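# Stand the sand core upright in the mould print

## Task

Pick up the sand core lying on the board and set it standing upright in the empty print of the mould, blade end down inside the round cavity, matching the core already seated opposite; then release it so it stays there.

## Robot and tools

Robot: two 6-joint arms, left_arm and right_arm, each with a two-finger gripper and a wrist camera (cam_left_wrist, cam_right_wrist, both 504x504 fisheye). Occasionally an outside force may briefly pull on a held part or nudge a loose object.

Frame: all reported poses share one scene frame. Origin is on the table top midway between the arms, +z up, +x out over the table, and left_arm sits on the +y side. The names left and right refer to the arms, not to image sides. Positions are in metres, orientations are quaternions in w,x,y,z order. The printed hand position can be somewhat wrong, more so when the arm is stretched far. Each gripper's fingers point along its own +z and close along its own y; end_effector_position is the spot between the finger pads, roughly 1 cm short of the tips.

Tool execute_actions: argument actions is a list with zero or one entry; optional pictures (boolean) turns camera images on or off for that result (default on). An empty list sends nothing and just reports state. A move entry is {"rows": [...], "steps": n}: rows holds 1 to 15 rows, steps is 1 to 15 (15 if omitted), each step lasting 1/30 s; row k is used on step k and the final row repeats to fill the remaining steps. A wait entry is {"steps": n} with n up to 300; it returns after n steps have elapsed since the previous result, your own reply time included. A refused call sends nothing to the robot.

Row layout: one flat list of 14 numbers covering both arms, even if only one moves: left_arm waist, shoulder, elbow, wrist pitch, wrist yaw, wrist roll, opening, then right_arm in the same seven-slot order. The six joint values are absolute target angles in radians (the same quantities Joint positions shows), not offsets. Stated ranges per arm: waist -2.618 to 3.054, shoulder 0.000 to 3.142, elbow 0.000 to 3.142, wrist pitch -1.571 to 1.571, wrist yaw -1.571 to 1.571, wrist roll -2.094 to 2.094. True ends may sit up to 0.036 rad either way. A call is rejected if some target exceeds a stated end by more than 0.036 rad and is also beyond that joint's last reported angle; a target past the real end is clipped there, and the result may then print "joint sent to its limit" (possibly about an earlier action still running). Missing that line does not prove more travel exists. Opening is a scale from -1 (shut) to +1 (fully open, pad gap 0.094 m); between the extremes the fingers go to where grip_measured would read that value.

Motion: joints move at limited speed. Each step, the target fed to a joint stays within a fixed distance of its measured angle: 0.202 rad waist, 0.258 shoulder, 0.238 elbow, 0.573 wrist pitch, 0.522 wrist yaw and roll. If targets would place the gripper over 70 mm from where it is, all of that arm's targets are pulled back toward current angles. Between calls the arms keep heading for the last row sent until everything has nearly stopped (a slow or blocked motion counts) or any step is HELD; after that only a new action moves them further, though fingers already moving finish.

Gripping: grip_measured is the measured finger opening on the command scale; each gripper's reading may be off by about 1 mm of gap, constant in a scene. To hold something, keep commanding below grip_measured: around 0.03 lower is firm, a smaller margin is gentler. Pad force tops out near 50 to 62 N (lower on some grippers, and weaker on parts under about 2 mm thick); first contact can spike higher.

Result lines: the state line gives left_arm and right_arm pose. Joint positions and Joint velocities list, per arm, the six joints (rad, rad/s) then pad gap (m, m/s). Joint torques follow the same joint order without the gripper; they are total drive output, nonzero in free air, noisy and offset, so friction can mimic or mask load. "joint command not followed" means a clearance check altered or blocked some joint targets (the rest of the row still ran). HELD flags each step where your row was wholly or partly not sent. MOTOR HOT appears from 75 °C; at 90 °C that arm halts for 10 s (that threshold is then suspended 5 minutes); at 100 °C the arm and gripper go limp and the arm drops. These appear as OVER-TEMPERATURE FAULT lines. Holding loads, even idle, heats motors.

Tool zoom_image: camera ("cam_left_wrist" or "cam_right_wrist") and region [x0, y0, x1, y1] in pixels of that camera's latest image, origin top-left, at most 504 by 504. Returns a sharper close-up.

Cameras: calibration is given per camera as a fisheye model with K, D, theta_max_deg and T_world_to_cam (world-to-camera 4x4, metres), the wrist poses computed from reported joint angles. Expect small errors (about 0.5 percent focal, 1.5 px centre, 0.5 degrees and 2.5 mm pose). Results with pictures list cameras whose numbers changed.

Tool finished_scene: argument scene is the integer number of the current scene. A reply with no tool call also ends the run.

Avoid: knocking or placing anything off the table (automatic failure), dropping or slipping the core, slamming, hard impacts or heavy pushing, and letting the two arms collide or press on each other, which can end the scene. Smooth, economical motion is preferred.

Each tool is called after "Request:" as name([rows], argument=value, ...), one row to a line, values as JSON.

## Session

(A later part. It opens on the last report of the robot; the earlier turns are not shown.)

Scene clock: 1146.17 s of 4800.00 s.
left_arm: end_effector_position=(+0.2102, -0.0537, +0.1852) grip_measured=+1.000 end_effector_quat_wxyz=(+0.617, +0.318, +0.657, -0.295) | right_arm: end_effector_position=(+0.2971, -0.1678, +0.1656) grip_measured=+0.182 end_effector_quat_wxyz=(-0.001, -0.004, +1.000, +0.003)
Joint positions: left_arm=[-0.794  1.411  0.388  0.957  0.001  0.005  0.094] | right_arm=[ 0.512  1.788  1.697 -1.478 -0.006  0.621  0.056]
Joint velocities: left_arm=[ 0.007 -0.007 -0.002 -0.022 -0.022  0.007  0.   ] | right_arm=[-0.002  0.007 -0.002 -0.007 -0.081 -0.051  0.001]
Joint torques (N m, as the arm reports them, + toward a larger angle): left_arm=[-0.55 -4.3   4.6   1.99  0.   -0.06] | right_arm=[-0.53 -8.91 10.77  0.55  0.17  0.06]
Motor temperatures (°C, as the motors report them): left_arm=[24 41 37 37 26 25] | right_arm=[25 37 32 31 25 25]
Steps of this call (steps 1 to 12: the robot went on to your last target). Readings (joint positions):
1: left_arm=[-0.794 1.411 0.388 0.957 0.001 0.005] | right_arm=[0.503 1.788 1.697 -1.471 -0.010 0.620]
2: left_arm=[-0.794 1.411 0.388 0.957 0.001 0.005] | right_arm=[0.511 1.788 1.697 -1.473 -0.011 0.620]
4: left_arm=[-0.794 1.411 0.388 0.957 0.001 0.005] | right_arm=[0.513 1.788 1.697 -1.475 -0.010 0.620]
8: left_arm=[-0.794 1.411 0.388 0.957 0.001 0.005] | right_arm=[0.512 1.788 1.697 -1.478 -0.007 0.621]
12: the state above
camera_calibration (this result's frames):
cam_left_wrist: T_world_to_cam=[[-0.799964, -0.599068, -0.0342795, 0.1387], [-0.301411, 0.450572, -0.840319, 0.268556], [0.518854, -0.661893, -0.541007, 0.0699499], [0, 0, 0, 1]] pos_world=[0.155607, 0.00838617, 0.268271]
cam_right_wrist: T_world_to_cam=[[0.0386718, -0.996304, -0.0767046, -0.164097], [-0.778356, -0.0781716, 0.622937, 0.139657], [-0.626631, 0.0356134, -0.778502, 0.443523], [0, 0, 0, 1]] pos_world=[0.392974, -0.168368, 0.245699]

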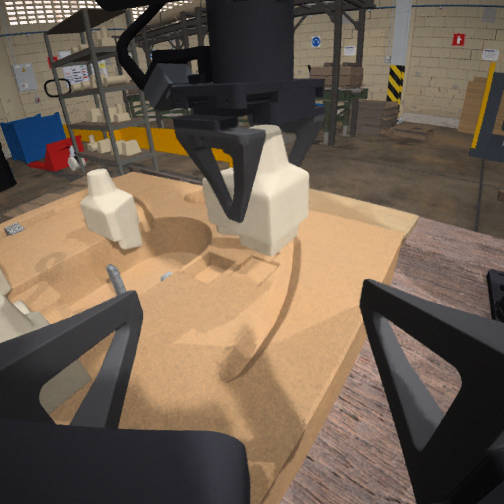

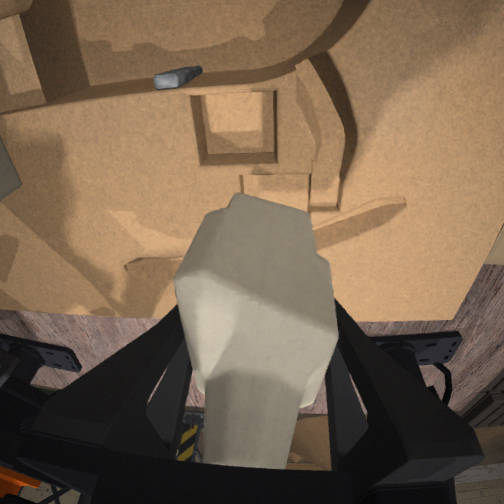

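Request:
execute_actions([
  {"rows": [[-0.8,1.42,0.375,0.97,0,0,1,0.5,1.79,1.76,-1.495,0.008,0.62,0.15],[-0.8,1.42,0.375,0.97,0,0,1,0.496,1.81,1.79,-1.5,0.008,0.61,0.15],[-0.8,1.42,0.375,0.97,0,0,1,0.492,1.83,1.82,-1.507,0.008,0.6,0.15],[-0.8,1.42,0.375,0.97,0,0,1,0.488,1.85,1.85,-1.514,0.008,0.59,0.15],[-0.8,1.42,0.375,0.97,0,0,1,0.484,1.875,1.88,-1.521,0.008,0.58,0.15],[-0.8,1.42,0.375,0.97,0,0,1,0.48,1.9,1.91,-1.528,0.008,0.57,0.15],[-0.8,1.42,0.375,0.97,0,0,1,0.475,1.925,1.94,-1.535,0.008,0.56,0.15],[-0.8,1.42,0.375,0.97,0,0,1,0.47,1.95,1.97,-1.542,0.008,0.55,0.15],[-0.8,1.42,0.375,0.97,0,0,1,0.465,1.975,2.0,-1.549,0.008,0.54,0.15],[-0.8,1.42,0.375,0.97,0,0,1,0.46,2.0,2.03,-1.556,0.008,0.53,0.15],[-0.8,1.42,0.375,0.97,0,0,1,0.456,2.02,2.055,-1.562,0.008,0.52,0.15],[-0.8,1.42,0.375,0.97,0,0,1,0.453,2.04,2.08,-1.567,0.008,0.51,0.15],[-0.8,1.42,0.375,0.97,0,0,1,0.45,2.055,2.095,-1.57,0.008,0.5,0.15],[-0.8,1.42,0.375,0.97,0,0,1,0.45,2.063,2.103,-1.57,0.008,0.496,0.15]], "steps": 15},
], pictures=false)

Request:
execute_actions([
  {"steps": 12},
])

Request:
zoom_image(camera="cam_left_wrist", region=[130, 130, 300, 300])

Scene clock: 1225.43 s of 4800.00 s.
left_arm: end_effector_position=(+0.2102, -0.0537, +0.1852) grip_measured=+1.000 end_effector_quat_wxyz=(+0.617, +0.318, +0.657, -0.295) | right_arm: end_effector_position=(+0.3665, -0.1439, +0.1624) grip_measured=+0.182 end_effector_quat_wxyz=(+0.012, -0.022, +1.000, +0.010)
Joint positions: left_arm=[-0.794  1.411  0.388  0.957  0.001  0.005  0.094] | right_arm=[ 0.459  2.06   2.057 -1.535 -0.005  0.532  0.056]
Joint velocities: left_arm=[-0.017 -0.002  0.002  0.037  0.051 -0.037  0.   ] | right_arm=[-0.061  0.403  0.198  0.051  0.022 -0.183 -0.   ]
Joint torques (N m, as the arm reports them, + toward a larger angle): left_arm=[-0.54 -4.25  4.6   2.    0.   -0.06] | right_arm=[ -0.51 -11.8   10.37   0.36   0.14  -0.13]
Motor temperatures (°C, as the motors report them): left_arm=[24 37 34 38 26 25] | right_arm=[25 38 38 28 25 25]
Steps of this call (steps 1 to 30: the robot went on to your last target; steps 31 to 90: nothing new was sent; then 75.77 s passed at rest; steps 91 to 105: all 15 steps of this action). Readings (joint positions):
91: left_arm=[-0.794 1.411 0.388 0.957 0.001 0.005] | right_arm=[0.512 1.789 1.701 -1.481 -0.006 0.622]
92: left_arm=[-0.794 1.411 0.388 0.957 0.001 0.005] | right_arm=[0.511 1.795 1.714 -1.490 -0.006 0.621]
94: left_arm=[-0.794 1.411 0.388 0.957 0.001 0.005] | right_arm=[0.508 1.819 1.764 -1.508 -0.006 0.615]
98: left_arm=[-0.794 1.411 0.388 0.957 0.001 0.005] | right_arm=[0.490 1.898 1.892 -1.521 -0.006 0.590]
105: the state above

Scene clock: 1225.83 s of 4800.00 s.
left_arm: end_effector_position=(+0.2102, -0.0537, +0.1852) grip_measured=+1.000 end_effector_quat_wxyz=(+0.617, +0.318, +0.657, -0.295) | right_arm: end_effector_position=(+0.3652, -0.1461, +0.1566) grip_measured=+0.182 end_effector_quat_wxyz=(-0.001, -0.034, +0.999, +0.001)
Joint positions: left_arm=[-0.794  1.411  0.388  0.957  0.001  0.005  0.094] | right_arm=[ 0.456  2.083  2.068 -1.557 -0.004  0.506  0.056]
Joint velocities: left_arm=[-0.007  0.002 -0.012 -0.007  0.022 -0.007  0.   ] | right_arm=[-0.012  0.002  0.012 -0.051  0.007 -0.11   0.   ]
Joint torques (N m, as the arm reports them, + toward a larger angle): left_arm=[-0.53 -4.28  4.6   1.99  0.   -0.06] | right_arm=[ -0.64 -11.87  10.45   0.53   0.15  -0.12]
Motor temperatures (°C, as the motors report them): left_arm=[24 37 34 38 26 25] | right_arm=[25 38 38 28 25 25]
Steps of this call (steps 1 to 12: the robot went on to your last target). Readings (joint positions):
1: left_arm=[-0.794 1.411 0.388 0.957 0.001 0.005] | right_arm=[0.457 2.072 2.061 -1.536 -0.004 0.526]
2: left_arm=[-0.794 1.411 0.388 0.957 0.001 0.005] | right_arm=[0.456 2.078 2.061 -1.537 -0.004 0.522]
4: left_arm=[-0.794 1.411 0.388 0.957 0.001 0.005] | right_arm=[0.456 2.083 2.061 -1.543 -0.004 0.515]
8: left_arm=[-0.794 1.411 0.388 0.957 0.001 0.005] | right_arm=[0.456 2.083 2.066 -1.554 -0.004 0.509]
12: the state above
camera_calibration (this result's frames):
cam_left_wrist: T_world_to_cam=[[-0.799964, -0.599068, -0.0342795, 0.1387], [-0.301411, 0.450572, -0.840319, 0.268556], [0.518854, -0.661893, -0.541007, 0.0699499], [0, 0, 0, 1]] pos_world=[0.155607, 0.00838617, 0.268271]
cam_right_wrist: T_world_to_cam=[[0.0982284, -0.992461, -0.0732898, -0.167473], [-0.772234, -0.122469, 0.623422, 0.191141], [-0.627698, -0.00464088, -0.778443, 0.472907], [0, 0, 0, 1]] pos_world=[0.460899, -0.140607, 0.236695]

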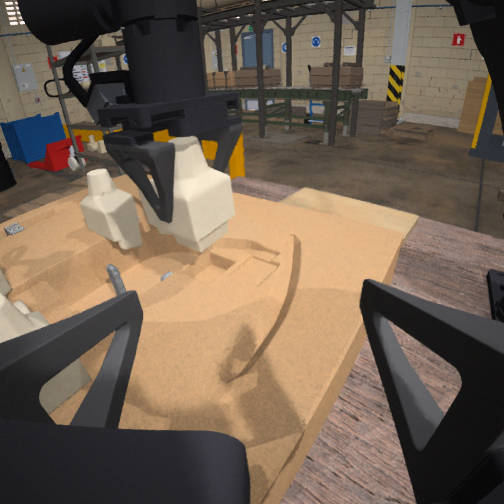

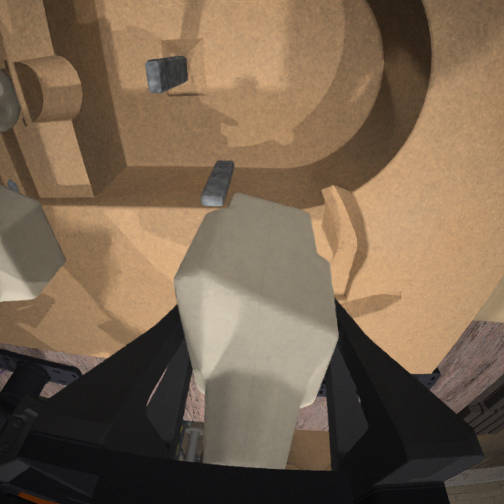

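Region (130, 130, 300, 300) of cam_left_wrist's 504x504 image, scaled by 2.965, with more detail than that image has.

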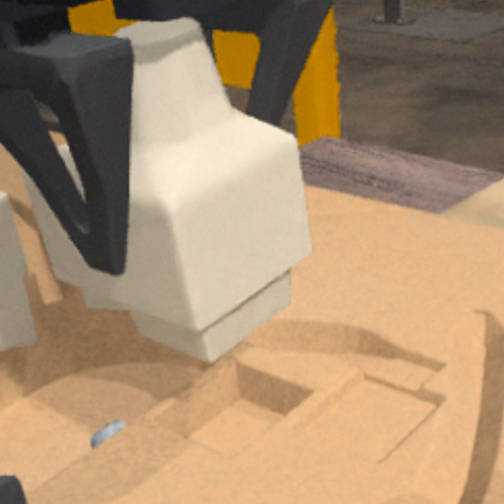

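Request:
execute_actions([
  {"rows": [[-0.8,1.42,0.375,0.97,0,0,1,0.45,2.055,2.07,-1.55,0.008,0.496,0.15],[-0.8,1.42,0.375,0.97,0,0,1,0.45,2.05,2.055,-1.535,0.008,0.496,0.15],[-0.8,1.42,0.375,0.97,0,0,1,0.45,2.045,2.04,-1.52,0.008,0.496,0.15],[-0.8,1.42,0.375,0.97,0,0,1,0.45,2.04,2.028,-1.51,0.008,0.496,0.15],[-0.8,1.42,0.375,0.97,0,0,1,0.45,2.035,2.016,-1.5,0.008,0.496,0.15],[-0.8,1.42,0.375,0.97,0,0,1,0.45,2.03,2.004,-1.49,0.008,0.496,0.15],[-0.8,1.42,0.375,0.97,0,0,1,0.45,2.027,1.992,-1.48,0.008,0.496,0.15],[-0.8,1.42,0.375,0.97,0,0,1,0.45,2.025,1.98,-1.472,0.008,0.496,0.15],[-0.8,1.42,0.375,0.97,0,0,1,0.45,2.025,1.97,-1.466,0.008,0.496,0.15],[-0.8,1.42,0.375,0.97,0,0,1,0.45,2.025,1.963,-1.464,0.008,0.496,0.15]], "steps": 15},
], pictures=false)

Request:
execute_actions([
  {"steps": 8},
])

Request:
zoom_image(camera="cam_left_wrist", region=[140, 180, 270, 310])

Request:
zoom_image(camera="cam_right_wrist", region=[140, 130, 400, 330])

Scene clock: 1256.97 s of 4800.00 s.
left_arm: end_effector_position=(+0.2102, -0.0537, +0.1852) grip_measured=+1.000 end_effector_quat_wxyz=(+0.617, +0.318, +0.657, -0.295) | right_arm: end_effector_position=(+0.3634, -0.1475, +0.1356) grip_measured=+0.182 end_effector_quat_wxyz=(-0.007, -0.035, +0.999, -0.003)
Joint positions: left_arm=[-0.794  1.411  0.388  0.957  0.001  0.005  0.094] | right_arm=[ 0.456  2.071  1.965 -1.48  -0.002  0.503  0.056]
Joint velocities: left_arm=[ 0.012 -0.002 -0.002  0.007 -0.051  0.022  0.   ] | right_arm=[ 0.002 -0.027 -0.002  0.095 -0.022 -0.051 -0.001]
Joint torques (N m, as the arm reports them, + toward a larger angle): left_arm=[-0.55 -4.27  4.6   1.99  0.   -0.06] | right_arm=[ -0.62 -13.76   6.92   0.7    0.11  -0.14]
Motor temperatures (°C, as the motors report them): left_arm=[24 36 34 38 26 25] | right_arm=[25 43 38 27 25 25]
Steps of this call (steps 1 to 30: the robot went on to your last target; steps 31 to 90: nothing new was sent; then 27.63 s passed at rest; steps 91 to 105: all 15 steps of this action). Readings (joint positions):
91: left_arm=[-0.794 1.411 0.388 0.957 0.001 0.005] | right_arm=[0.456 2.083 2.068 -1.558 -0.004 0.504]
92: left_arm=[-0.794 1.411 0.388 0.957 0.001 0.005] | right_arm=[0.456 2.083 2.066 -1.557 -0.004 0.504]
94: left_arm=[-0.794 1.411 0.388 0.957 0.001 0.005] | right_arm=[0.456 2.081 2.052 -1.545 -0.004 0.504]
98: left_arm=[-0.794 1.411 0.388 0.957 0.001 0.005] | right_arm=[0.456 2.073 2.001 -1.514 -0.004 0.504]
105: the state above

Scene clock: 1257.23 s of 4800.00 s.
left_arm: end_effector_position=(+0.2102, -0.0537, +0.1852) grip_measured=+1.000 end_effector_quat_wxyz=(+0.617, +0.318, +0.657, -0.295) | right_arm: end_effector_position=(+0.3644, -0.1468, +0.1354) grip_measured=+0.182 end_effector_quat_wxyz=(-0.005, -0.035, +0.999, -0.002)
Joint positions: left_arm=[-0.794  1.411  0.388  0.957  0.001  0.005  0.094] | right_arm=[ 0.456  2.071  1.964 -1.475 -0.002  0.503  0.056]
Joint velocities: left_arm=[-0.012 -0.007  0.017 -0.022  0.022 -0.007  0.   ] | right_arm=[ 0.002  0.002 -0.002  0.007  0.051 -0.066 -0.001]
Joint torques (N m, as the arm reports them, + toward a larger angle): left_arm=[-0.54 -4.26  4.59  1.99  0.   -0.06] | right_arm=[ -0.63 -13.77   7.04   0.73   0.12  -0.12]
Motor temperatures (°C, as the motors report them): left_arm=[24 36 34 38 26 25] | right_arm=[25 43 38 27 25 25]
Steps of this call (steps 1 to 8: the robot went on to your last target). Readings (joint positions):
1: left_arm=[-0.794 1.411 0.388 0.957 0.001 0.005] | right_arm=[0.456 2.071 1.965 -1.478 -0.002 0.503]
2: left_arm=[-0.794 1.411 0.388 0.957 0.001 0.005] | right_arm=[0.456 2.071 1.965 -1.477 -0.002 0.503]
4: left_arm=[-0.794 1.411 0.388 0.957 0.001 0.005] | right_arm=[0.456 2.071 1.964 -1.476 -0.002 0.503]
8: the state above
camera_calibration (this result's frames):
cam_left_wrist: T_world_to_cam=[[-0.799964, -0.599068, -0.0342795, 0.1387], [-0.301411, 0.450572, -0.840319, 0.268556], [0.518854, -0.661893, -0.541007, 0.0699499], [0, 0, 0, 1]] pos_world=[0.155607, 0.00838617, 0.268271]
cam_right_wrist: T_world_to_cam=[[0.100341, -0.992642, -0.067778, -0.17124], [-0.767075, -0.120565, 0.630127, 0.201204], [-0.633662, -0.011237, -0.773528, 0.456386], [0, 0, 0, 1]] pos_world=[0.460716, -0.140594, 0.214637]

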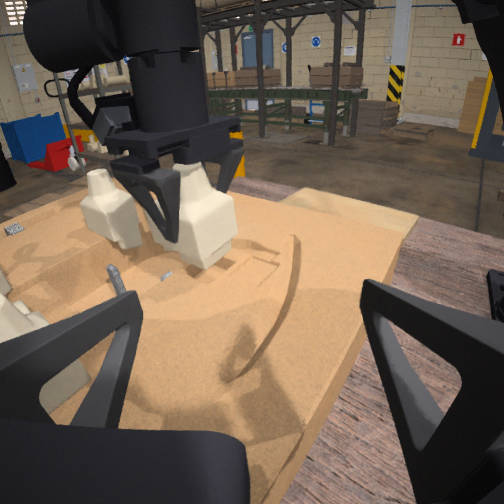

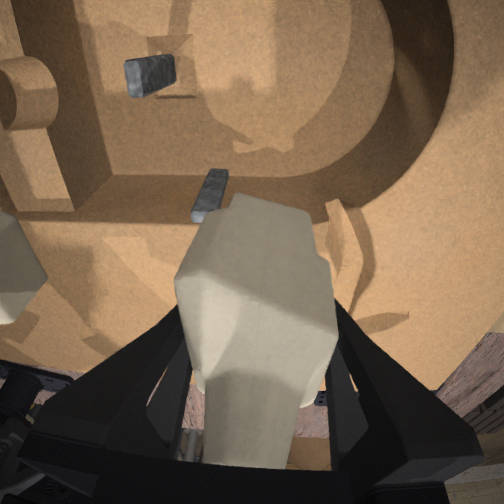

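Region (140, 180, 270, 310) of cam_left_wrist's 504x504 image, scaled by 3.877, with more detail than that image has.

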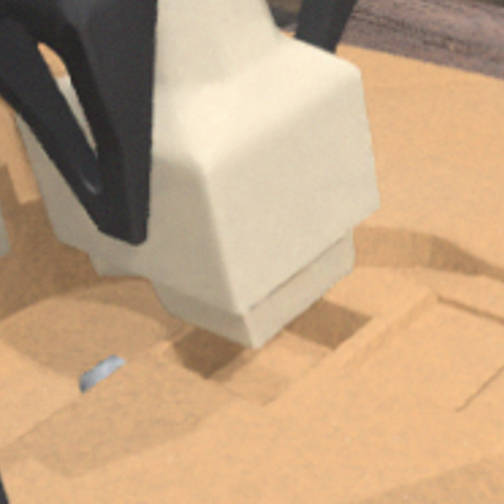

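Region (140, 130, 400, 330) of cam_right_wrist's 504x504 image, scaled by 1.938, with more detail than that image has; it fills the top 388 rows of this view, and the rest is white.

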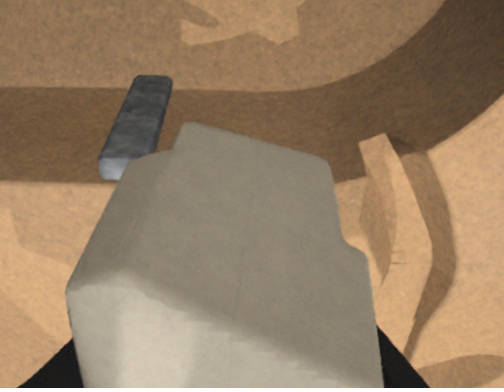

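Request:
execute_actions([
  {"rows": [[-0.8,1.42,0.375,0.97,0,0,1,0.456,2.022,1.956,-1.455,0.008,0.496,0.15],[-0.8,1.42,0.375,0.97,0,0,1,0.462,2.019,1.949,-1.447,0.008,0.496,0.15],[-0.8,1.42,0.375,0.97,0,0,1,0.466,2.016,1.942,-1.44,0.008,0.496,0.15],[-0.8,1.42,0.375,0.97,0,0,1,0.47,2.013,1.935,-1.433,0.008,0.496,0.15],[-0.8,1.42,0.375,0.97,0,0,1,0.47,2.01,1.928,-1.426,0.008,0.496,0.15],[-0.8,1.42,0.375,0.97,0,0,1,0.47,2.008,1.921,-1.42,0.008,0.496,0.15],[-0.8,1.42,0.375,0.97,0,0,1,0.47,2.008,1.914,-1.414,0.008,0.496,0.15],[-0.8,1.42,0.375,0.97,0,0,1,0.47,2.008,1.907,-1.409,0.008,0.496,0.15],[-0.8,1.42,0.375,0.97,0,0,1,0.47,2.008,1.901,-1.405,0.008,0.496,0.15],[-0.8,1.42,0.375,0.97,0,0,1,0.47,2.008,1.897,-1.403,0.008,0.496,0.15]], "steps": 15},
], pictures=false)

Request:
execute_actions([
  {"steps": 8},
])

Request:
zoom_image(camera="cam_left_wrist", region=[140, 180, 270, 310])

Request:
zoom_image(camera="cam_right_wrist", region=[140, 130, 400, 330])

Scene clock: 1292.23 s of 4800.00 s.
left_arm: end_effector_position=(+0.2102, -0.0537, +0.1852) grip_measured=+1.000 end_effector_quat_wxyz=(+0.617, +0.318, +0.657, -0.295) | right_arm: end_effector_position=(+0.3624, -0.1481, +0.1265) grip_measured=+0.182 end_effector_quat_wxyz=(-0.003, -0.035, +0.999, -0.000)
Joint positions: left_arm=[-0.794  1.411  0.388  0.957  0.001  0.005  0.094] | right_arm=[ 0.456  2.049  1.896 -1.422 -0.002  0.503  0.056]
Joint velocities: left_arm=[ 0.007 -0.002  0.017  0.022 -0.095 -0.022  0.   ] | right_arm=[ 0.002 -0.002 -0.032 -0.007 -0.051 -0.051  0.001]
Joint torques (N m, as the arm reports them, + toward a larger angle): left_arm=[-0.53 -4.28  4.61  1.99  0.   -0.06] | right_arm=[  1.33 -13.36   7.19   0.76   0.12  -0.11]
Motor temperatures (°C, as the motors report them): left_arm=[24 36 34 39 26 25] | right_arm=[25 49 36 27 25 25]
Steps of this call (steps 1 to 15: the robot went on to your last target; steps 16 to 90: nothing new was sent; then 31.50 s passed at rest; steps 91 to 105: all 15 steps of this action). Readings (joint positions):
91: left_arm=[-0.794 1.411 0.388 0.957 0.001 0.005] | right_arm=[0.456 2.071 1.964 -1.474 -0.002 0.503]
92: left_arm=[-0.794 1.411 0.388 0.957 0.001 0.005] | right_arm=[0.456 2.070 1.962 -1.470 -0.002 0.503]
94: left_arm=[-0.794 1.411 0.388 0.957 0.001 0.005] | right_arm=[0.456 2.064 1.948 -1.460 -0.002 0.503]
98: left_arm=[-0.794 1.411 0.388 0.957 0.001 0.005] | right_arm=[0.456 2.051 1.920 -1.442 -0.002 0.503]
105: the state above

Scene clock: 1292.50 s of 4800.00 s.
left_arm: end_effector_position=(+0.2102, -0.0537, +0.1852) grip_measured=+1.000 end_effector_quat_wxyz=(+0.617, +0.318, +0.657, -0.295) | right_arm: end_effector_position=(+0.3640, -0.1471, +0.1265) grip_measured=+0.182 end_effector_quat_wxyz=(+0.001, -0.035, +0.999, +0.002)
Joint positions: left_arm=[-0.794  1.411  0.388  0.957  0.001  0.005  0.094] | right_arm=[ 0.456  2.049  1.896 -1.415 -0.002  0.503  0.056]
Joint velocities: left_arm=[ 0.002  0.012  0.002 -0.007 -0.007 -0.037  0.   ] | right_arm=[ 0.002  0.007 -0.017  0.095 -0.007  0.037 -0.002]
Joint torques (N m, as the arm reports them, + toward a larger angle): left_arm=[-0.54 -4.26  4.61  1.99  0.   -0.06] | right_arm=[  1.28 -13.16   7.2    0.76   0.12  -0.11]
Motor temperatures (°C, as the motors report them): left_arm=[24 36 34 39 26 25] | right_arm=[25 49 36 27 25 25]
Steps of this call (steps 1 to 8: the robot went on to your last target). Readings (joint positions):
1: left_arm=[-0.794 1.411 0.388 0.957 0.001 0.005] | right_arm=[0.456 2.049 1.896 -1.421 -0.002 0.503]
2: left_arm=[-0.794 1.411 0.388 0.957 0.001 0.005] | right_arm=[0.456 2.049 1.896 -1.419 -0.002 0.503]
4: left_arm=[-0.794 1.411 0.388 0.957 0.001 0.005] | right_arm=[0.456 2.049 1.896 -1.417 -0.002 0.503]
8: the state above
camera_calibration (this result's frames):
cam_left_wrist: T_world_to_cam=[[-0.799964, -0.599068, -0.0342795, 0.1387], [-0.301411, 0.450572, -0.840319, 0.268556], [0.518854, -0.661893, -0.541007, 0.0699499], [0, 0, 0, 1]] pos_world=[0.155607, 0.00838617, 0.268271]
cam_right_wrist: T_world_to_cam=[[0.101135, -0.992129, -0.0738358, -0.171539], [-0.774089, -0.125095, 0.620594, 0.209474], [-0.624946, -0.0056086, -0.780648, 0.447804], [0, 0, 0, 1]] pos_world=[0.459353, -0.141474, 0.206913]

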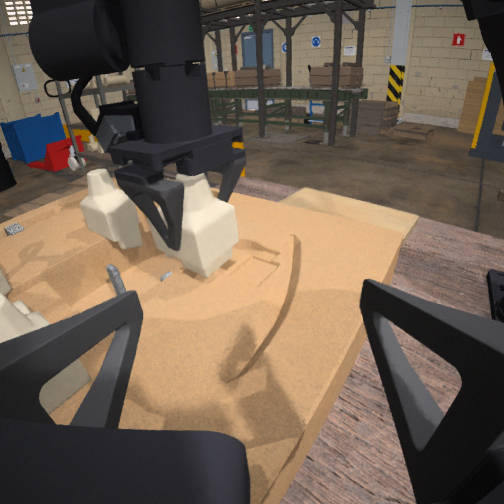

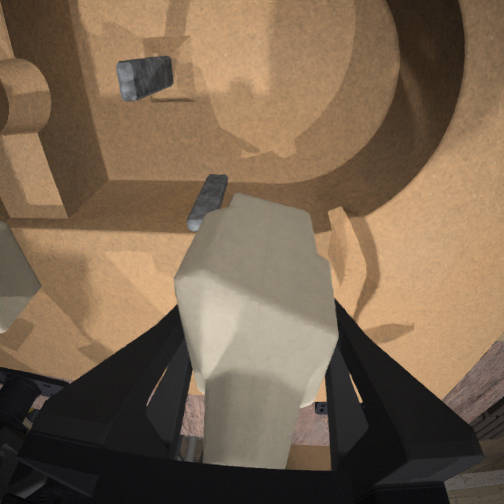

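Region (140, 180, 270, 310) of cam_left_wrist's 504x504 image, scaled by 3.877, with more detail than that image has.

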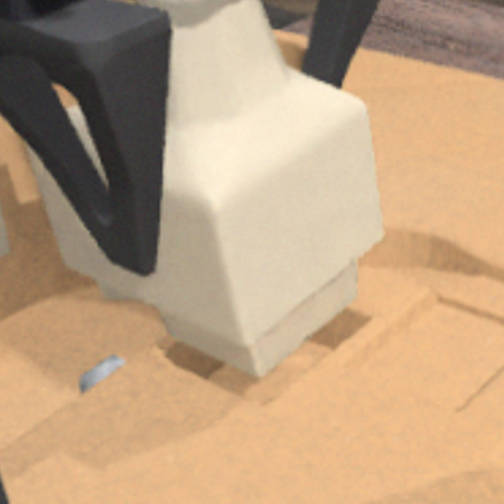

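Region (140, 130, 400, 330) of cam_right_wrist's 504x504 image, scaled by 1.938, with more detail than that image has; it fills the top 388 rows of this view, and the rest is white.

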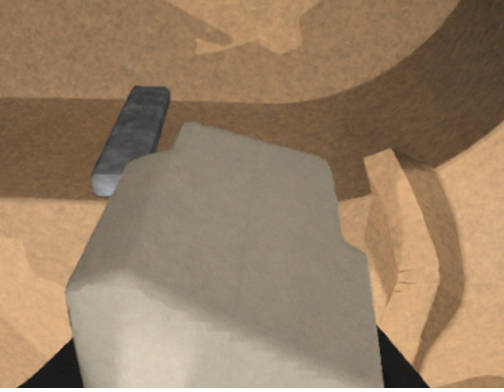

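Request:
execute_actions([
  {"rows": [[-0.8,1.42,0.375,0.97,0,0,1,0.464,2.015,1.892,-1.399,0.008,0.496,0.15],[-0.8,1.42,0.375,0.97,0,0,1,0.464,2.015,1.887,-1.394,0.008,0.496,0.15],[-0.8,1.42,0.375,0.97,0,0,1,0.464,2.015,1.882,-1.389,0.008,0.496,0.15],[-0.8,1.42,0.375,0.97,0,0,1,0.464,2.015,1.877,-1.384,0.008,0.496,0.15],[-0.8,1.42,0.375,0.97,0,0,1,0.464,2.015,1.873,-1.379,0.008,0.496,0.15],[-0.8,1.42,0.375,0.97,0,0,1,0.464,2.015,1.869,-1.374,0.008,0.496,0.15],[-0.8,1.42,0.375,0.97,0,0,1,0.464,2.015,1.865,-1.37,0.008,0.496,0.15],[-0.8,1.42,0.375,0.97,0,0,1,0.464,2.015,1.861,-1.366,0.008,0.496,0.15],[-0.8,1.42,0.375,0.97,0,0,1,0.464,2.015,1.857,-1.362,0.008,0.496,0.15],[-0.8,1.42,0.375,0.97,0,0,1,0.464,2.015,1.853,-1.358,0.008,0.496,0.15],[-0.8,1.42,0.375,0.97,0,0,1,0.464,2.015,1.849,-1.355,0.008,0.496,0.15],[-0.8,1.42,0.375,0.97,0,0,1,0.464,2.015,1.845,-1.352,0.008,0.496,0.15],[-0.8,1.42,0.375,0.97,0,0,1,0.464,2.015,1.841,-1.35,0.008,0.496,0.15],[-0.8,1.42,0.375,0.97,0,0,1,0.464,2.015,1.838,-1.35,0.008,0.496,0.15]], "steps": 15},
], pictures=false)

Request:
execute_actions([
  {"steps": 8},
])

Request:
zoom_image(camera="cam_left_wrist", region=[140, 180, 270, 310])

Scene clock: 1312.90 s of 4800.00 s.
left_arm: end_effector_position=(+0.2102, -0.0537, +0.1852) grip_measured=+1.000 end_effector_quat_wxyz=(+0.617, +0.318, +0.657, -0.295) | right_arm: end_effector_position=(+0.3638, -0.1468, +0.1134) grip_measured=+0.182 end_effector_quat_wxyz=(-0.001, -0.035, +0.999, +0.001)
Joint positions: left_arm=[-0.794  1.411  0.388  0.957  0.001  0.005  0.094] | right_arm=[ 0.457  2.049  1.844 -1.366 -0.004  0.503  0.056]
Joint velocities: left_arm=[ 0.002  0.002  0.002 -0.051 -0.022 -0.037  0.   ] | right_arm=[-0.007 -0.012 -0.046  0.007 -0.066 -0.037 -0.001]
Joint torques (N m, as the arm reports them, + toward a larger angle): left_arm=[-0.54 -4.26  4.6   1.99  0.   -0.06] | right_arm=[  0.64 -12.82   7.07   0.72   0.14  -0.13]
Motor temperatures (°C, as the motors report them): left_arm=[24 36 34 39 26 25] | right_arm=[25 49 36 27 25 25]
Steps of this call (steps 1 to 15: the robot went on to your last target; steps 16 to 90: nothing new was sent; then 16.90 s passed at rest; steps 91 to 105: all 15 steps of this action). Readings (joint positions):
91: left_arm=[-0.794 1.411 0.388 0.957 0.001 0.005] | right_arm=[0.456 2.049 1.896 -1.414 -0.002 0.503]
92: left_arm=[-0.794 1.411 0.388 0.957 0.001 0.005] | right_arm=[0.456 2.049 1.896 -1.414 -0.002 0.503]
94: left_arm=[-0.794 1.411 0.388 0.957 0.001 0.005] | right_arm=[0.456 2.049 1.891 -1.407 -0.002 0.503]
98: left_arm=[-0.794 1.411 0.388 0.957 0.001 0.005] | right_arm=[0.456 2.049 1.870 -1.392 -0.003 0.503]
105: the state above

Scene clock: 1313.17 s of 4800.00 s.
left_arm: end_effector_position=(+0.2102, -0.0537, +0.1852) grip_measured=+1.000 end_effector_quat_wxyz=(+0.617, +0.318, +0.657, -0.295) | right_arm: end_effector_position=(+0.3638, -0.1468, +0.1127) grip_measured=+0.182 end_effector_quat_wxyz=(-0.001, -0.035, +0.999, +0.002)
Joint positions: left_arm=[-0.794  1.411  0.388  0.957  0.001  0.005  0.094] | right_arm=[ 0.457  2.049  1.841 -1.363 -0.004  0.503  0.056]
Joint velocities: left_arm=[ 0.007  0.007  0.002 -0.051  0.022 -0.022  0.   ] | right_arm=[-0.017 -0.012  0.002 -0.007  0.007 -0.007  0.   ]
Joint torques (N m, as the arm reports them, + toward a larger angle): left_arm=[-0.54 -4.27  4.6   2.    0.   -0.06] | right_arm=[  0.61 -12.81   6.84   0.77   0.11  -0.09]
Motor temperatures (°C, as the motors report them): left_arm=[24 36 34 39 26 25] | right_arm=[25 49 36 27 25 25]
Steps of this call (steps 1 to 8: the robot went on to your last target). Readings (joint positions):
1: left_arm=[-0.794 1.411 0.388 0.957 0.001 0.005] | right_arm=[0.457 2.049 1.842 -1.364 -0.004 0.503]
2: left_arm=[-0.794 1.411 0.388 0.957 0.001 0.005] | right_arm=[0.457 2.049 1.841 -1.364 -0.004 0.503]
4: left_arm=[-0.794 1.411 0.388 0.957 0.001 0.005] | right_arm=[0.457 2.049 1.841 -1.363 -0.004 0.503]
8: the state above
camera_calibration (this result's frames):
cam_left_wrist: T_world_to_cam=[[-0.799964, -0.599068, -0.0342795, 0.1387], [-0.301411, 0.450572, -0.840319, 0.268556], [0.518854, -0.661893, -0.541007, 0.0699499], [0, 0, 0, 1]] pos_world=[0.155607, 0.00838617, 0.268271]
cam_right_wrist: T_world_to_cam=[[0.101644, -0.992079, -0.0738085, -0.172336], [-0.771885, -0.125453, 0.623262, 0.216816], [-0.627584, -0.00637912, -0.778522, 0.43751], [0, 0, 0, 1]] pos_world=[0.459448, -0.14098, 0.192758]

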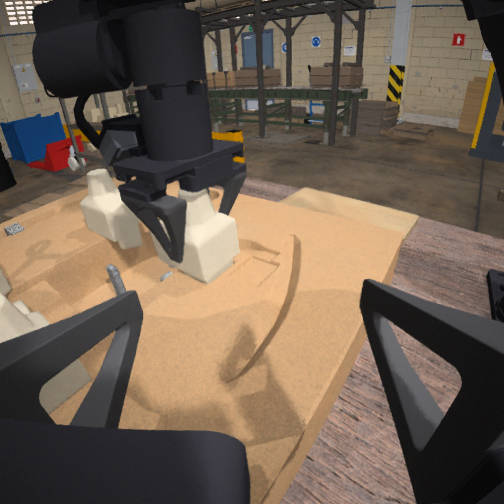

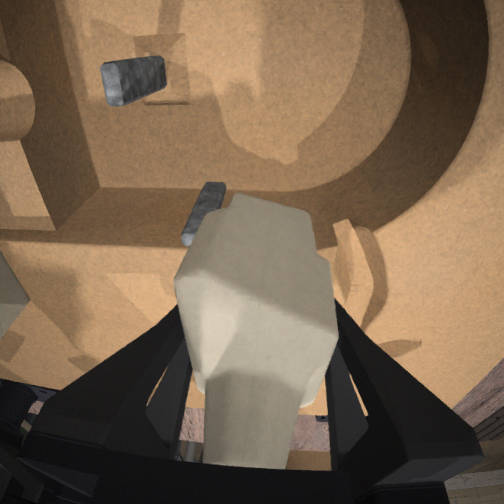

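Region (140, 180, 270, 310) of cam_left_wrist's 504x504 image, scaled by 3.877, with more detail than that image has.

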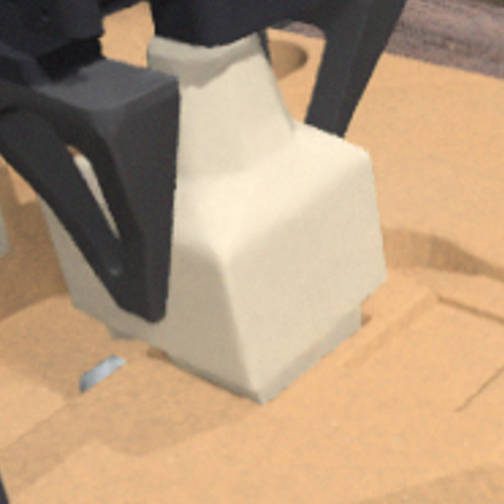

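Request:
execute_actions([
  {"rows": [[-0.8,1.42,0.375,0.97,0,0,1,0.468,2.02,1.834,-1.346,0,0.5,0.15],[-0.8,1.42,0.375,0.97,0,0,1,0.47,2.02,1.83,-1.342,0,0.5,0.15],[-0.8,1.42,0.375,0.97,0,0,1,0.47,2.02,1.826,-1.338,0,0.5,0.15],[-0.8,1.42,0.375,0.97,0,0,1,0.47,2.02,1.822,-1.334,0,0.5,0.15],[-0.8,1.42,0.375,0.97,0,0,1,0.47,2.02,1.819,-1.331,0,0.5,0.15],[-0.8,1.42,0.375,0.97,0,0,1,0.47,2.02,1.816,-1.328,0,0.5,0.15],[-0.8,1.42,0.375,0.97,0,0,1,0.47,2.02,1.813,-1.325,0,0.5,0.15],[-0.8,1.42,0.375,0.97,0,0,1,0.47,2.02,1.81,-1.322,0,0.5,0.15],[-0.8,1.42,0.375,0.97,0,0,1,0.47,2.02,1.807,-1.319,0,0.5,0.15],[-0.8,1.42,0.375,0.97,0,0,1,0.47,2.02,1.804,-1.316,0,0.5,0.15],[-0.8,1.42,0.375,0.97,0,0,1,0.47,2.02,1.801,-1.313,0,0.5,0.15],[-0.8,1.42,0.375,0.97,0,0,1,0.47,2.02,1.798,-1.311,0,0.5,0.15],[-0.8,1.42,0.375,0.97,0,0,1,0.47,2.02,1.795,-1.31,0,0.5,0.15]], "steps": 15},
], pictures=false)

Request:
execute_actions([
  {"steps": 6},
])

Request:
zoom_image(camera="cam_left_wrist", region=[140, 180, 270, 310])

Scene clock: 1339.53 s of 4800.00 s.
left_arm: end_effector_position=(+0.2102, -0.0537, +0.1852) grip_measured=+1.000 end_effector_quat_wxyz=(+0.617, +0.318, +0.657, -0.295) | right_arm: end_effector_position=(+0.3625, -0.1460, +0.1066) grip_measured=+0.182 end_effector_quat_wxyz=(-0.001, -0.037, +0.999, +0.002)
Joint positions: left_arm=[-0.794  1.411  0.388  0.957  0.001  0.005  0.094] | right_arm=[ 0.46   2.045  1.811 -1.337 -0.004  0.503  0.056]
Joint velocities: left_arm=[-0.002  0.002 -0.002  0.022 -0.007 -0.037  0.   ] | right_arm=[-0.002 -0.022 -0.061  0.125 -0.022 -0.007  0.001]
Joint torques (N m, as the arm reports them, + toward a larger angle): left_arm=[-0.55 -4.28  4.6   1.99  0.   -0.06] | right_arm=[  1.02 -11.8    5.78   0.86   0.11  -0.07]
Motor temperatures (°C, as the motors report them): left_arm=[24 36 33 39 26 25] | right_arm=[25 49 35 27 25 25]
Steps of this call (steps 1 to 15: the robot went on to your last target; steps 16 to 90: nothing new was sent; then 22.87 s passed at rest; steps 91 to 105: all 15 steps of this action). Readings (joint positions):
91: left_arm=[-0.794 1.411 0.388 0.957 0.001 0.005] | right_arm=[0.457 2.049 1.841 -1.363 -0.004 0.503]
92: left_arm=[-0.794 1.411 0.388 0.957 0.001 0.005] | right_arm=[0.458 2.049 1.840 -1.362 -0.004 0.503]
94: left_arm=[-0.794 1.411 0.388 0.957 0.001 0.005] | right_arm=[0.459 2.049 1.833 -1.356 -0.004 0.503]
98: left_arm=[-0.794 1.411 0.388 0.957 0.001 0.005] | right_arm=[0.460 2.049 1.819 -1.345 -0.004 0.503]
105: the state above

Scene clock: 1339.73 s of 4800.00 s.
left_arm: end_effector_position=(+0.2102, -0.0537, +0.1852) grip_measured=+1.000 end_effector_quat_wxyz=(+0.617, +0.318, +0.657, -0.295) | right_arm: end_effector_position=(+0.3625, -0.1460, +0.1067) grip_measured=+0.182 end_effector_quat_wxyz=(-0.000, -0.037, +0.999, +0.002)
Joint positions: left_arm=[-0.794  1.411  0.388  0.957  0.001  0.005  0.094] | right_arm=[ 0.46   2.044  1.809 -1.335 -0.004  0.503  0.056]
Joint velocities: left_arm=[ 0.007  0.002  0.007 -0.051  0.007 -0.081  0.   ] | right_arm=[-0.002 -0.002 -0.002  0.022  0.007  0.095  0.001]
Joint torques (N m, as the arm reports them, + toward a larger angle): left_arm=[-0.54 -4.28  4.6   1.99  0.   -0.06] | right_arm=[  0.76 -12.03   5.86   0.93   0.03  -0.07]
Motor temperatures (°C, as the motors report them): left_arm=[24 36 33 39 26 25] | right_arm=[25 49 35 27 25 25]
Steps of this call (steps 1 to 6: the robot went on to your last target). Readings (joint positions):
1: left_arm=[-0.794 1.411 0.388 0.957 0.001 0.005] | right_arm=[0.460 2.044 1.810 -1.336 -0.004 0.503]
2: left_arm=[-0.794 1.411 0.388 0.957 0.001 0.005] | right_arm=[0.460 2.044 1.810 -1.335 -0.004 0.503]
4: left_arm=[-0.794 1.411 0.388 0.957 0.001 0.005] | right_arm=[0.460 2.044 1.809 -1.335 -0.004 0.503]
6: the state above
camera_calibration (this result's frames):
cam_left_wrist: T_world_to_cam=[[-0.799964, -0.599068, -0.0342795, 0.1387], [-0.301411, 0.450572, -0.840319, 0.268556], [0.518854, -0.661893, -0.541007, 0.0699499], [0, 0, 0, 1]] pos_world=[0.155607, 0.00838617, 0.268271]
cam_right_wrist: T_world_to_cam=[[0.105168, -0.991647, -0.0746726, -0.173002], [-0.772445, -0.12875, 0.621894, 0.219522], [-0.626314, -0.00772295, -0.779533, 0.431492], [0, 0, 0, 1]] pos_world=[0.458013, -0.139961, 0.186925]

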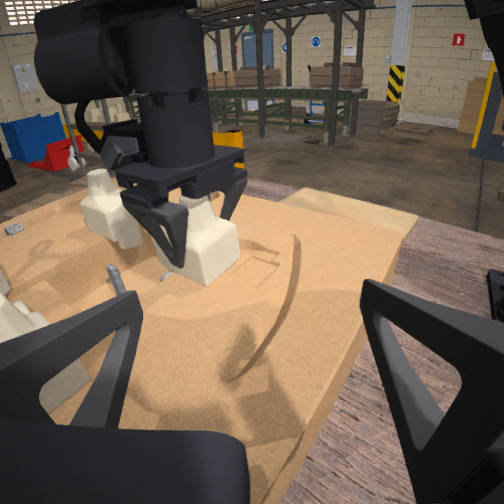

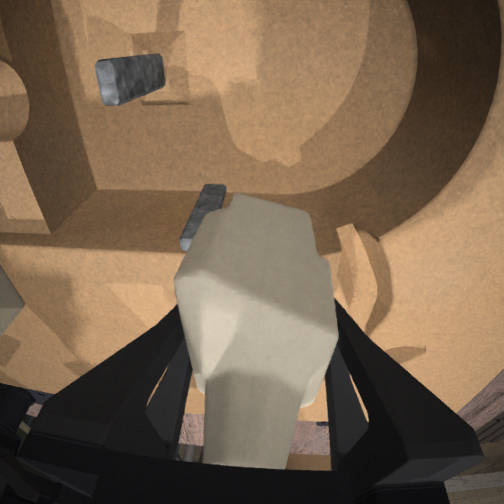

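Region (140, 180, 270, 310) of cam_left_wrist's 504x504 image, scaled by 3.877, with more detail than that image has.

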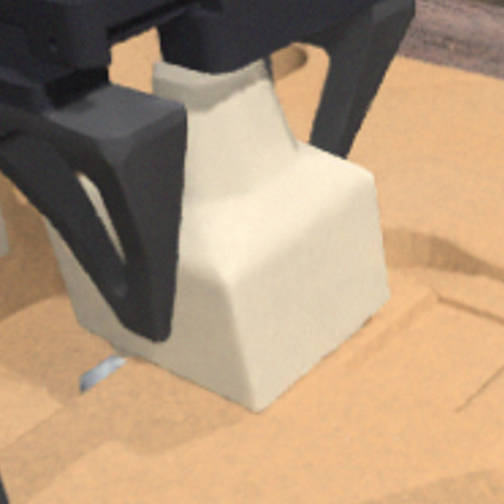

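Seated or nearly. Release with neutral commands, then lift.

Request:
execute_actions([
  {"rows": [[-0.8,1.42,0.375,0.97,0,0,1,0.462,2.04,1.812,-1.335,0,0.5,0.17],[-0.8,1.42,0.375,0.97,0,0,1,0.462,2.04,1.812,-1.335,0,0.5,0.19],[-0.8,1.42,0.375,0.97,0,0,1,0.462,2.04,1.812,-1.335,0,0.5,0.22],[-0.8,1.42,0.375,0.97,0,0,1,0.462,2.04,1.812,-1.335,0,0.5,0.26],[-0.8,1.42,0.375,0.97,0,0,1,0.462,2.04,1.812,-1.335,0,0.5,0.32],[-0.8,1.42,0.375,0.97,0,0,1,0.462,2.04,1.812,-1.335,0,0.5,0.4],[-0.8,1.42,0.375,0.97,0,0,1,0.462,2.04,1.812,-1.335,0,0.5,0.48]], "steps": 12},
])

Request:
zoom_image(camera="cam_left_wrist", region=[140, 180, 270, 310])

Scene clock: 1352.23 s of 4800.00 s.
left_arm: end_effector_position=(+0.2102, -0.0537, +0.1852) grip_measured=+1.000 end_effector_quat_wxyz=(+0.617, +0.318, +0.657, -0.295) | right_arm: end_effector_position=(+0.3626, -0.1463, +0.1067) grip_measured=+0.477 end_effector_quat_wxyz=(-0.000, -0.037, +0.999, +0.001)
Joint positions: left_arm=[-0.794  1.411  0.388  0.957  0.001  0.005  0.094] | right_arm=[ 0.46   2.044  1.809 -1.335 -0.002  0.503  0.069]
Joint velocities: left_arm=[-0.007  0.022 -0.007  0.037  0.022  0.095  0.   ] | right_arm=[-0.002 -0.007  0.012 -0.125  0.022 -0.037 -0.001]
Joint torques (N m, as the arm reports them, + toward a larger angle): left_arm=[-0.54 -4.27  4.61  1.99  0.   -0.05] | right_arm=[  0.1  -10.44   7.47   0.65   0.03  -0.05]
Motor temperatures (°C, as the motors report them): left_arm=[24 35 33 39 26 25] | right_arm=[25 48 35 27 25 25]
Steps of this call (steps 1 to 15: the robot went on to your last target; steps 16 to 90: nothing new was sent; then 9.10 s passed at rest; steps 91 to 102: all 12 steps of this action). Readings (joint positions):
91: left_arm=[-0.794 1.411 0.388 0.957 0.001 0.005] | right_arm=[0.460 2.044 1.809 -1.335 -0.004 0.503]
92: left_arm=[-0.794 1.411 0.388 0.957 0.001 0.005] | right_arm=[0.460 2.044 1.809 -1.335 -0.004 0.503]
94: left_arm=[-0.794 1.411 0.388 0.957 0.001 0.005] | right_arm=[0.460 2.044 1.809 -1.335 -0.003 0.503]
98: left_arm=[-0.794 1.411 0.388 0.957 0.001 0.005] | right_arm=[0.460 2.044 1.809 -1.335 -0.002 0.503]
102: the state above
camera_calibration (this result's frames):
cam_left_wrist: T_world_to_cam=[[-0.799964, -0.599068, -0.0342795, 0.1387], [-0.301411, 0.450572, -0.840319, 0.268556], [0.518854, -0.661893, -0.541007, 0.0699499], [0, 0, 0, 1]] pos_world=[0.155607, 0.00838617, 0.268271]
cam_right_wrist: T_world_to_cam=[[0.105204, -0.991757, -0.0731441, -0.173479], [-0.772764, -0.127824, 0.621689, 0.219813], [-0.625914, -0.00888091, -0.779842, 0.431251], [0, 0, 0, 1]] pos_world=[0.45804, -0.140122, 0.186964]

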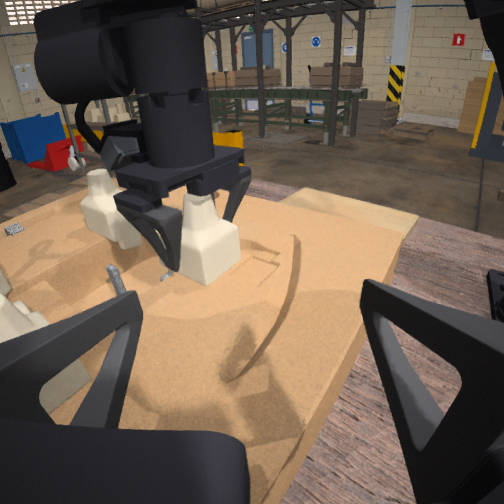

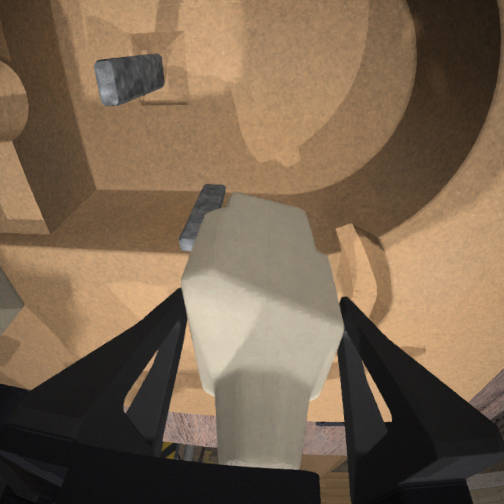

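Region (140, 180, 270, 310) of cam_left_wrist's 504x504 image, scaled by 3.877, with more detail than that image has.

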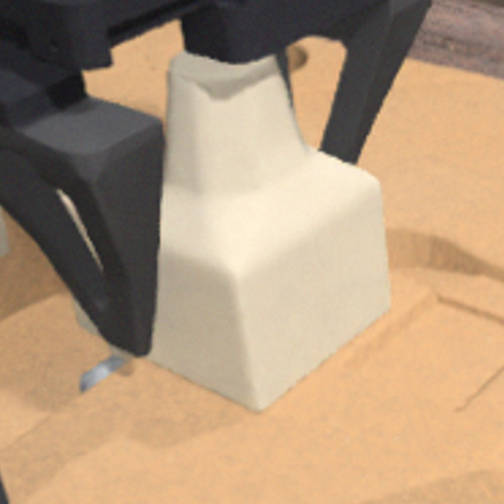

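Request:
execute_actions(actions=[])

Scene clock: 1377.50 s of 4800.00 s.
left_arm: end_effector_position=(+0.2102, -0.0537, +0.1852) grip_measured=+1.000 end_effector_quat_wxyz=(+0.617, +0.318, +0.657, -0.295) | right_arm: end_effector_position=(+0.3626, -0.1463, +0.1067) grip_measured=+0.477 end_effector_quat_wxyz=(-0.000, -0.037, +0.999, +0.001)
Joint positions: left_arm=[-0.794  1.411  0.388  0.957  0.001  0.005  0.094] | right_arm=[ 0.46   2.044  1.809 -1.335 -0.002  0.503  0.069]
Joint velocities: left_arm=[-0.002 -0.012 -0.007  0.037 -0.007 -0.037  0.   ] | right_arm=[-0.002 -0.007  0.002  0.007  0.037 -0.022 -0.001]
Joint torques (N m, as the arm reports them, + toward a larger angle): left_arm=[-0.54 -4.29  4.6   1.99  0.   -0.06] | right_arm=[  0.21 -10.25   7.47   0.67   0.05  -0.07]
Motor temperatures (°C, as the motors report them): left_arm=[24 35 33 39 26 25] | right_arm=[25 45 35 27 24 25]
Steps of this call (steps 1 to 15: the robot went on to your last target; steps 16 to 90: nothing new was sent; then 22.27 s passed at rest). Readings (joint positions):
1: left_arm=[-0.794 1.411 0.388 0.957 0.001 0.005] | right_arm=[0.460 2.044 1.809 -1.335 -0.002 0.503]
2: left_arm=[-0.794 1.411 0.388 0.957 0.001 0.005] | right_arm=[0.460 2.044 1.809 -1.335 -0.002 0.503]
4: left_arm=[-0.794 1.411 0.388 0.957 0.001 0.005] | right_arm=[0.460 2.044 1.809 -1.335 -0.002 0.503]
8: left_arm=[-0.794 1.411 0.388 0.957 0.001 0.005] | right_arm=[0.460 2.044 1.809 -1.335 -0.002 0.503]
90: the state above
All arms were judged still, so your last target was given up. Only a new action makes them travel on or press farther. Fingers that are still opening or closing keep moving.
camera_calibration (this result's frames):
cam_left_wrist: T_world_to_cam=[[-0.799964, -0.599068, -0.0342795, 0.1387], [-0.301411, 0.450572, -0.840319, 0.268556], [0.518854, -0.661893, -0.541007, 0.0699499], [0, 0, 0, 1]] pos_world=[0.155607, 0.00838617, 0.268271]
cam_right_wrist: T_world_to_cam=[[0.105204, -0.991757, -0.0731441, -0.173479], [-0.772764, -0.127824, 0.621689, 0.219813], [-0.625914, -0.00888091, -0.779842, 0.431251], [0, 0, 0, 1]] pos_world=[0.45804, -0.140122, 0.186964]

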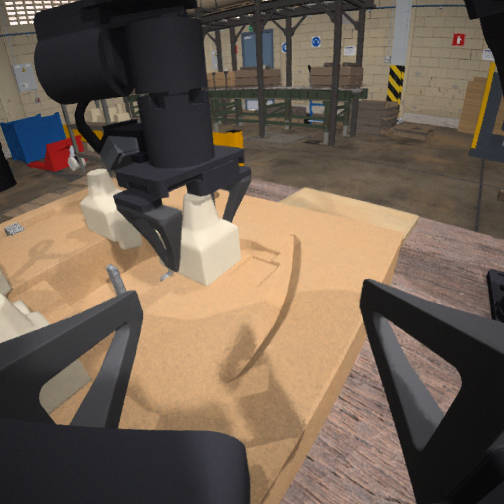

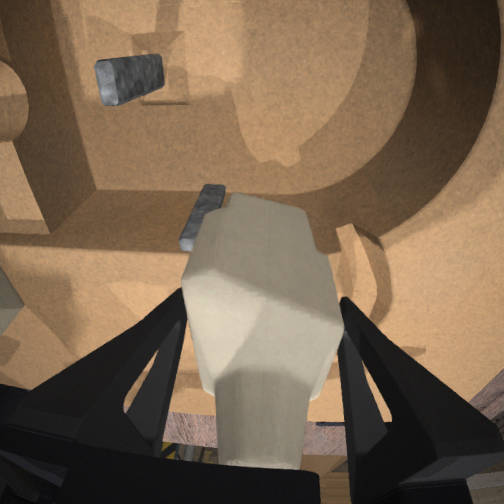

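Request:
execute_actions([
  {"rows": [[-0.8,1.42,0.375,0.97,0,0,1,0.462,2.044,1.812,-1.35,0,0.5,0.52],[-0.8,1.42,0.375,0.97,0,0,1,0.462,2.044,1.815,-1.36,0,0.5,0.55],[-0.8,1.42,0.375,0.97,0,0,1,0.462,2.044,1.82,-1.37,0,0.5,0.55],[-0.8,1.42,0.375,0.97,0,0,1,0.462,2.044,1.83,-1.38,0,0.5,0.55],[-0.8,1.42,0.375,0.97,0,0,1,0.462,2.045,1.84,-1.39,0,0.5,0.55],[-0.8,1.42,0.375,0.97,0,0,1,0.462,2.046,1.852,-1.40,0,0.5,0.55],[-0.8,1.42,0.375,0.97,0,0,1,0.462,2.047,1.864,-1.41,0,0.5,0.55],[-0.8,1.42,0.375,0.97,0,0,1,0.462,2.048,1.876,-1.42,0,0.5,0.55],[-0.8,1.42,0.375,0.97,0,0,1,0.462,2.049,1.888,-1.43,0,0.5,0.55],[-0.8,1.42,0.375,0.97,0,0,1,0.462,2.05,1.90,-1.44,0,0.5,0.55],[-0.8,1.42,0.375,0.97,0,0,1,0.462,2.051,1.912,-1.45,0,0.5,0.55],[-0.8,1.42,0.375,0.97,0,0,1,0.462,2.052,1.924,-1.46,0,0.5,0.55],[-0.8,1.42,0.375,0.97,0,0,1,0.462,2.053,1.936,-1.465,0,0.5,0.55],[-0.8,1.42,0.375,0.97,0,0,1,0.462,2.054,1.945,-1.465,0,0.5,0.55],[-0.8,1.42,0.375,0.97,0,0,1,0.462,2.055,1.95,-1.465,0,0.5,0.55]], "steps": 15},
])

Scene clock: 1399.57 s of 4800.00 s.
left_arm: end_effector_position=(+0.2102, -0.0537, +0.1852) grip_measured=+1.000 end_effector_quat_wxyz=(+0.617, +0.318, +0.657, -0.295) | right_arm: end_effector_position=(+0.3631, -0.1459, +0.1332) grip_measured=+0.547 end_effector_quat_wxyz=(+0.004, -0.037, +0.999, +0.004)
Joint positions: left_arm=[-0.794  1.411  0.388  0.957  0.001  0.005  0.094] | right_arm=[ 0.46   2.044  1.915 -1.432 -0.002  0.503  0.073]
Joint velocities: left_arm=[-0.012  0.012 -0.002 -0.022 -0.066 -0.022  0.   ] | right_arm=[-0.027  0.012  0.266 -0.095  0.051  0.007 -0.001]
Joint torques (N m, as the arm reports them, + toward a larger angle): left_arm=[-0.52 -4.29  4.59  1.99  0.   -0.06] | right_arm=[ 0.1  -9.11  9.    0.52  0.04 -0.08]
Motor temperatures (°C, as the motors report them): left_arm=[24 35 33 39 26 25] | right_arm=[25 45 36 27 24 25]
Steps of this call (steps 1 to 90: nothing new was sent; then 18.57 s passed at rest; steps 91 to 105: all 15 steps of this action). Readings (joint positions):
91: left_arm=[-0.794 1.411 0.388 0.957 0.001 0.005] | right_arm=[0.460 2.044 1.809 -1.335 -0.002 0.503]
92: left_arm=[-0.794 1.411 0.388 0.957 0.001 0.005] | right_arm=[0.460 2.044 1.809 -1.337 -0.002 0.503]
94: left_arm=[-0.794 1.411 0.388 0.957 0.001 0.005] | right_arm=[0.460 2.044 1.809 -1.344 -0.002 0.503]
98: left_arm=[-0.794 1.411 0.388 0.957 0.001 0.005] | right_arm=[0.460 2.044 1.827 -1.378 -0.002 0.503]
105: the state above
camera_calibration (this result's frames):
cam_left_wrist: T_world_to_cam=[[-0.799964, -0.599068, -0.0342795, 0.1387], [-0.301411, 0.450572, -0.840319, 0.268556], [0.518854, -0.661893, -0.541007, 0.0699499], [0, 0, 0, 1]] pos_world=[0.155607, 0.00838617, 0.268271]
cam_right_wrist: T_world_to_cam=[[0.105756, -0.991397, -0.0771159, -0.170874], [-0.777312, -0.130786, 0.615371, 0.205843], [-0.620163, -0.00513623, -0.784456, 0.451331], [0, 0, 0, 1]] pos_world=[0.457974, -0.140165, 0.214202]

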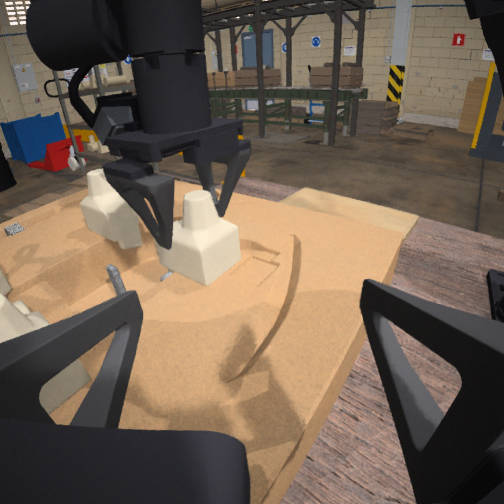

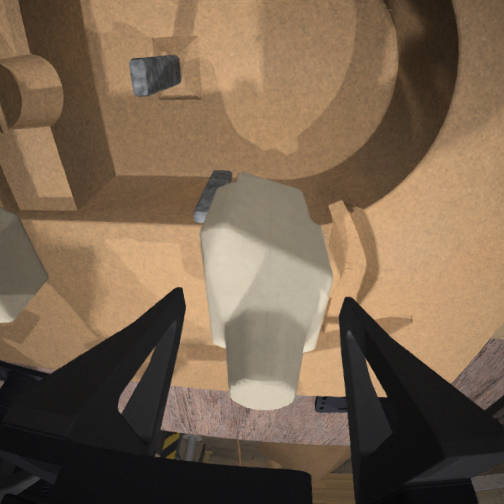

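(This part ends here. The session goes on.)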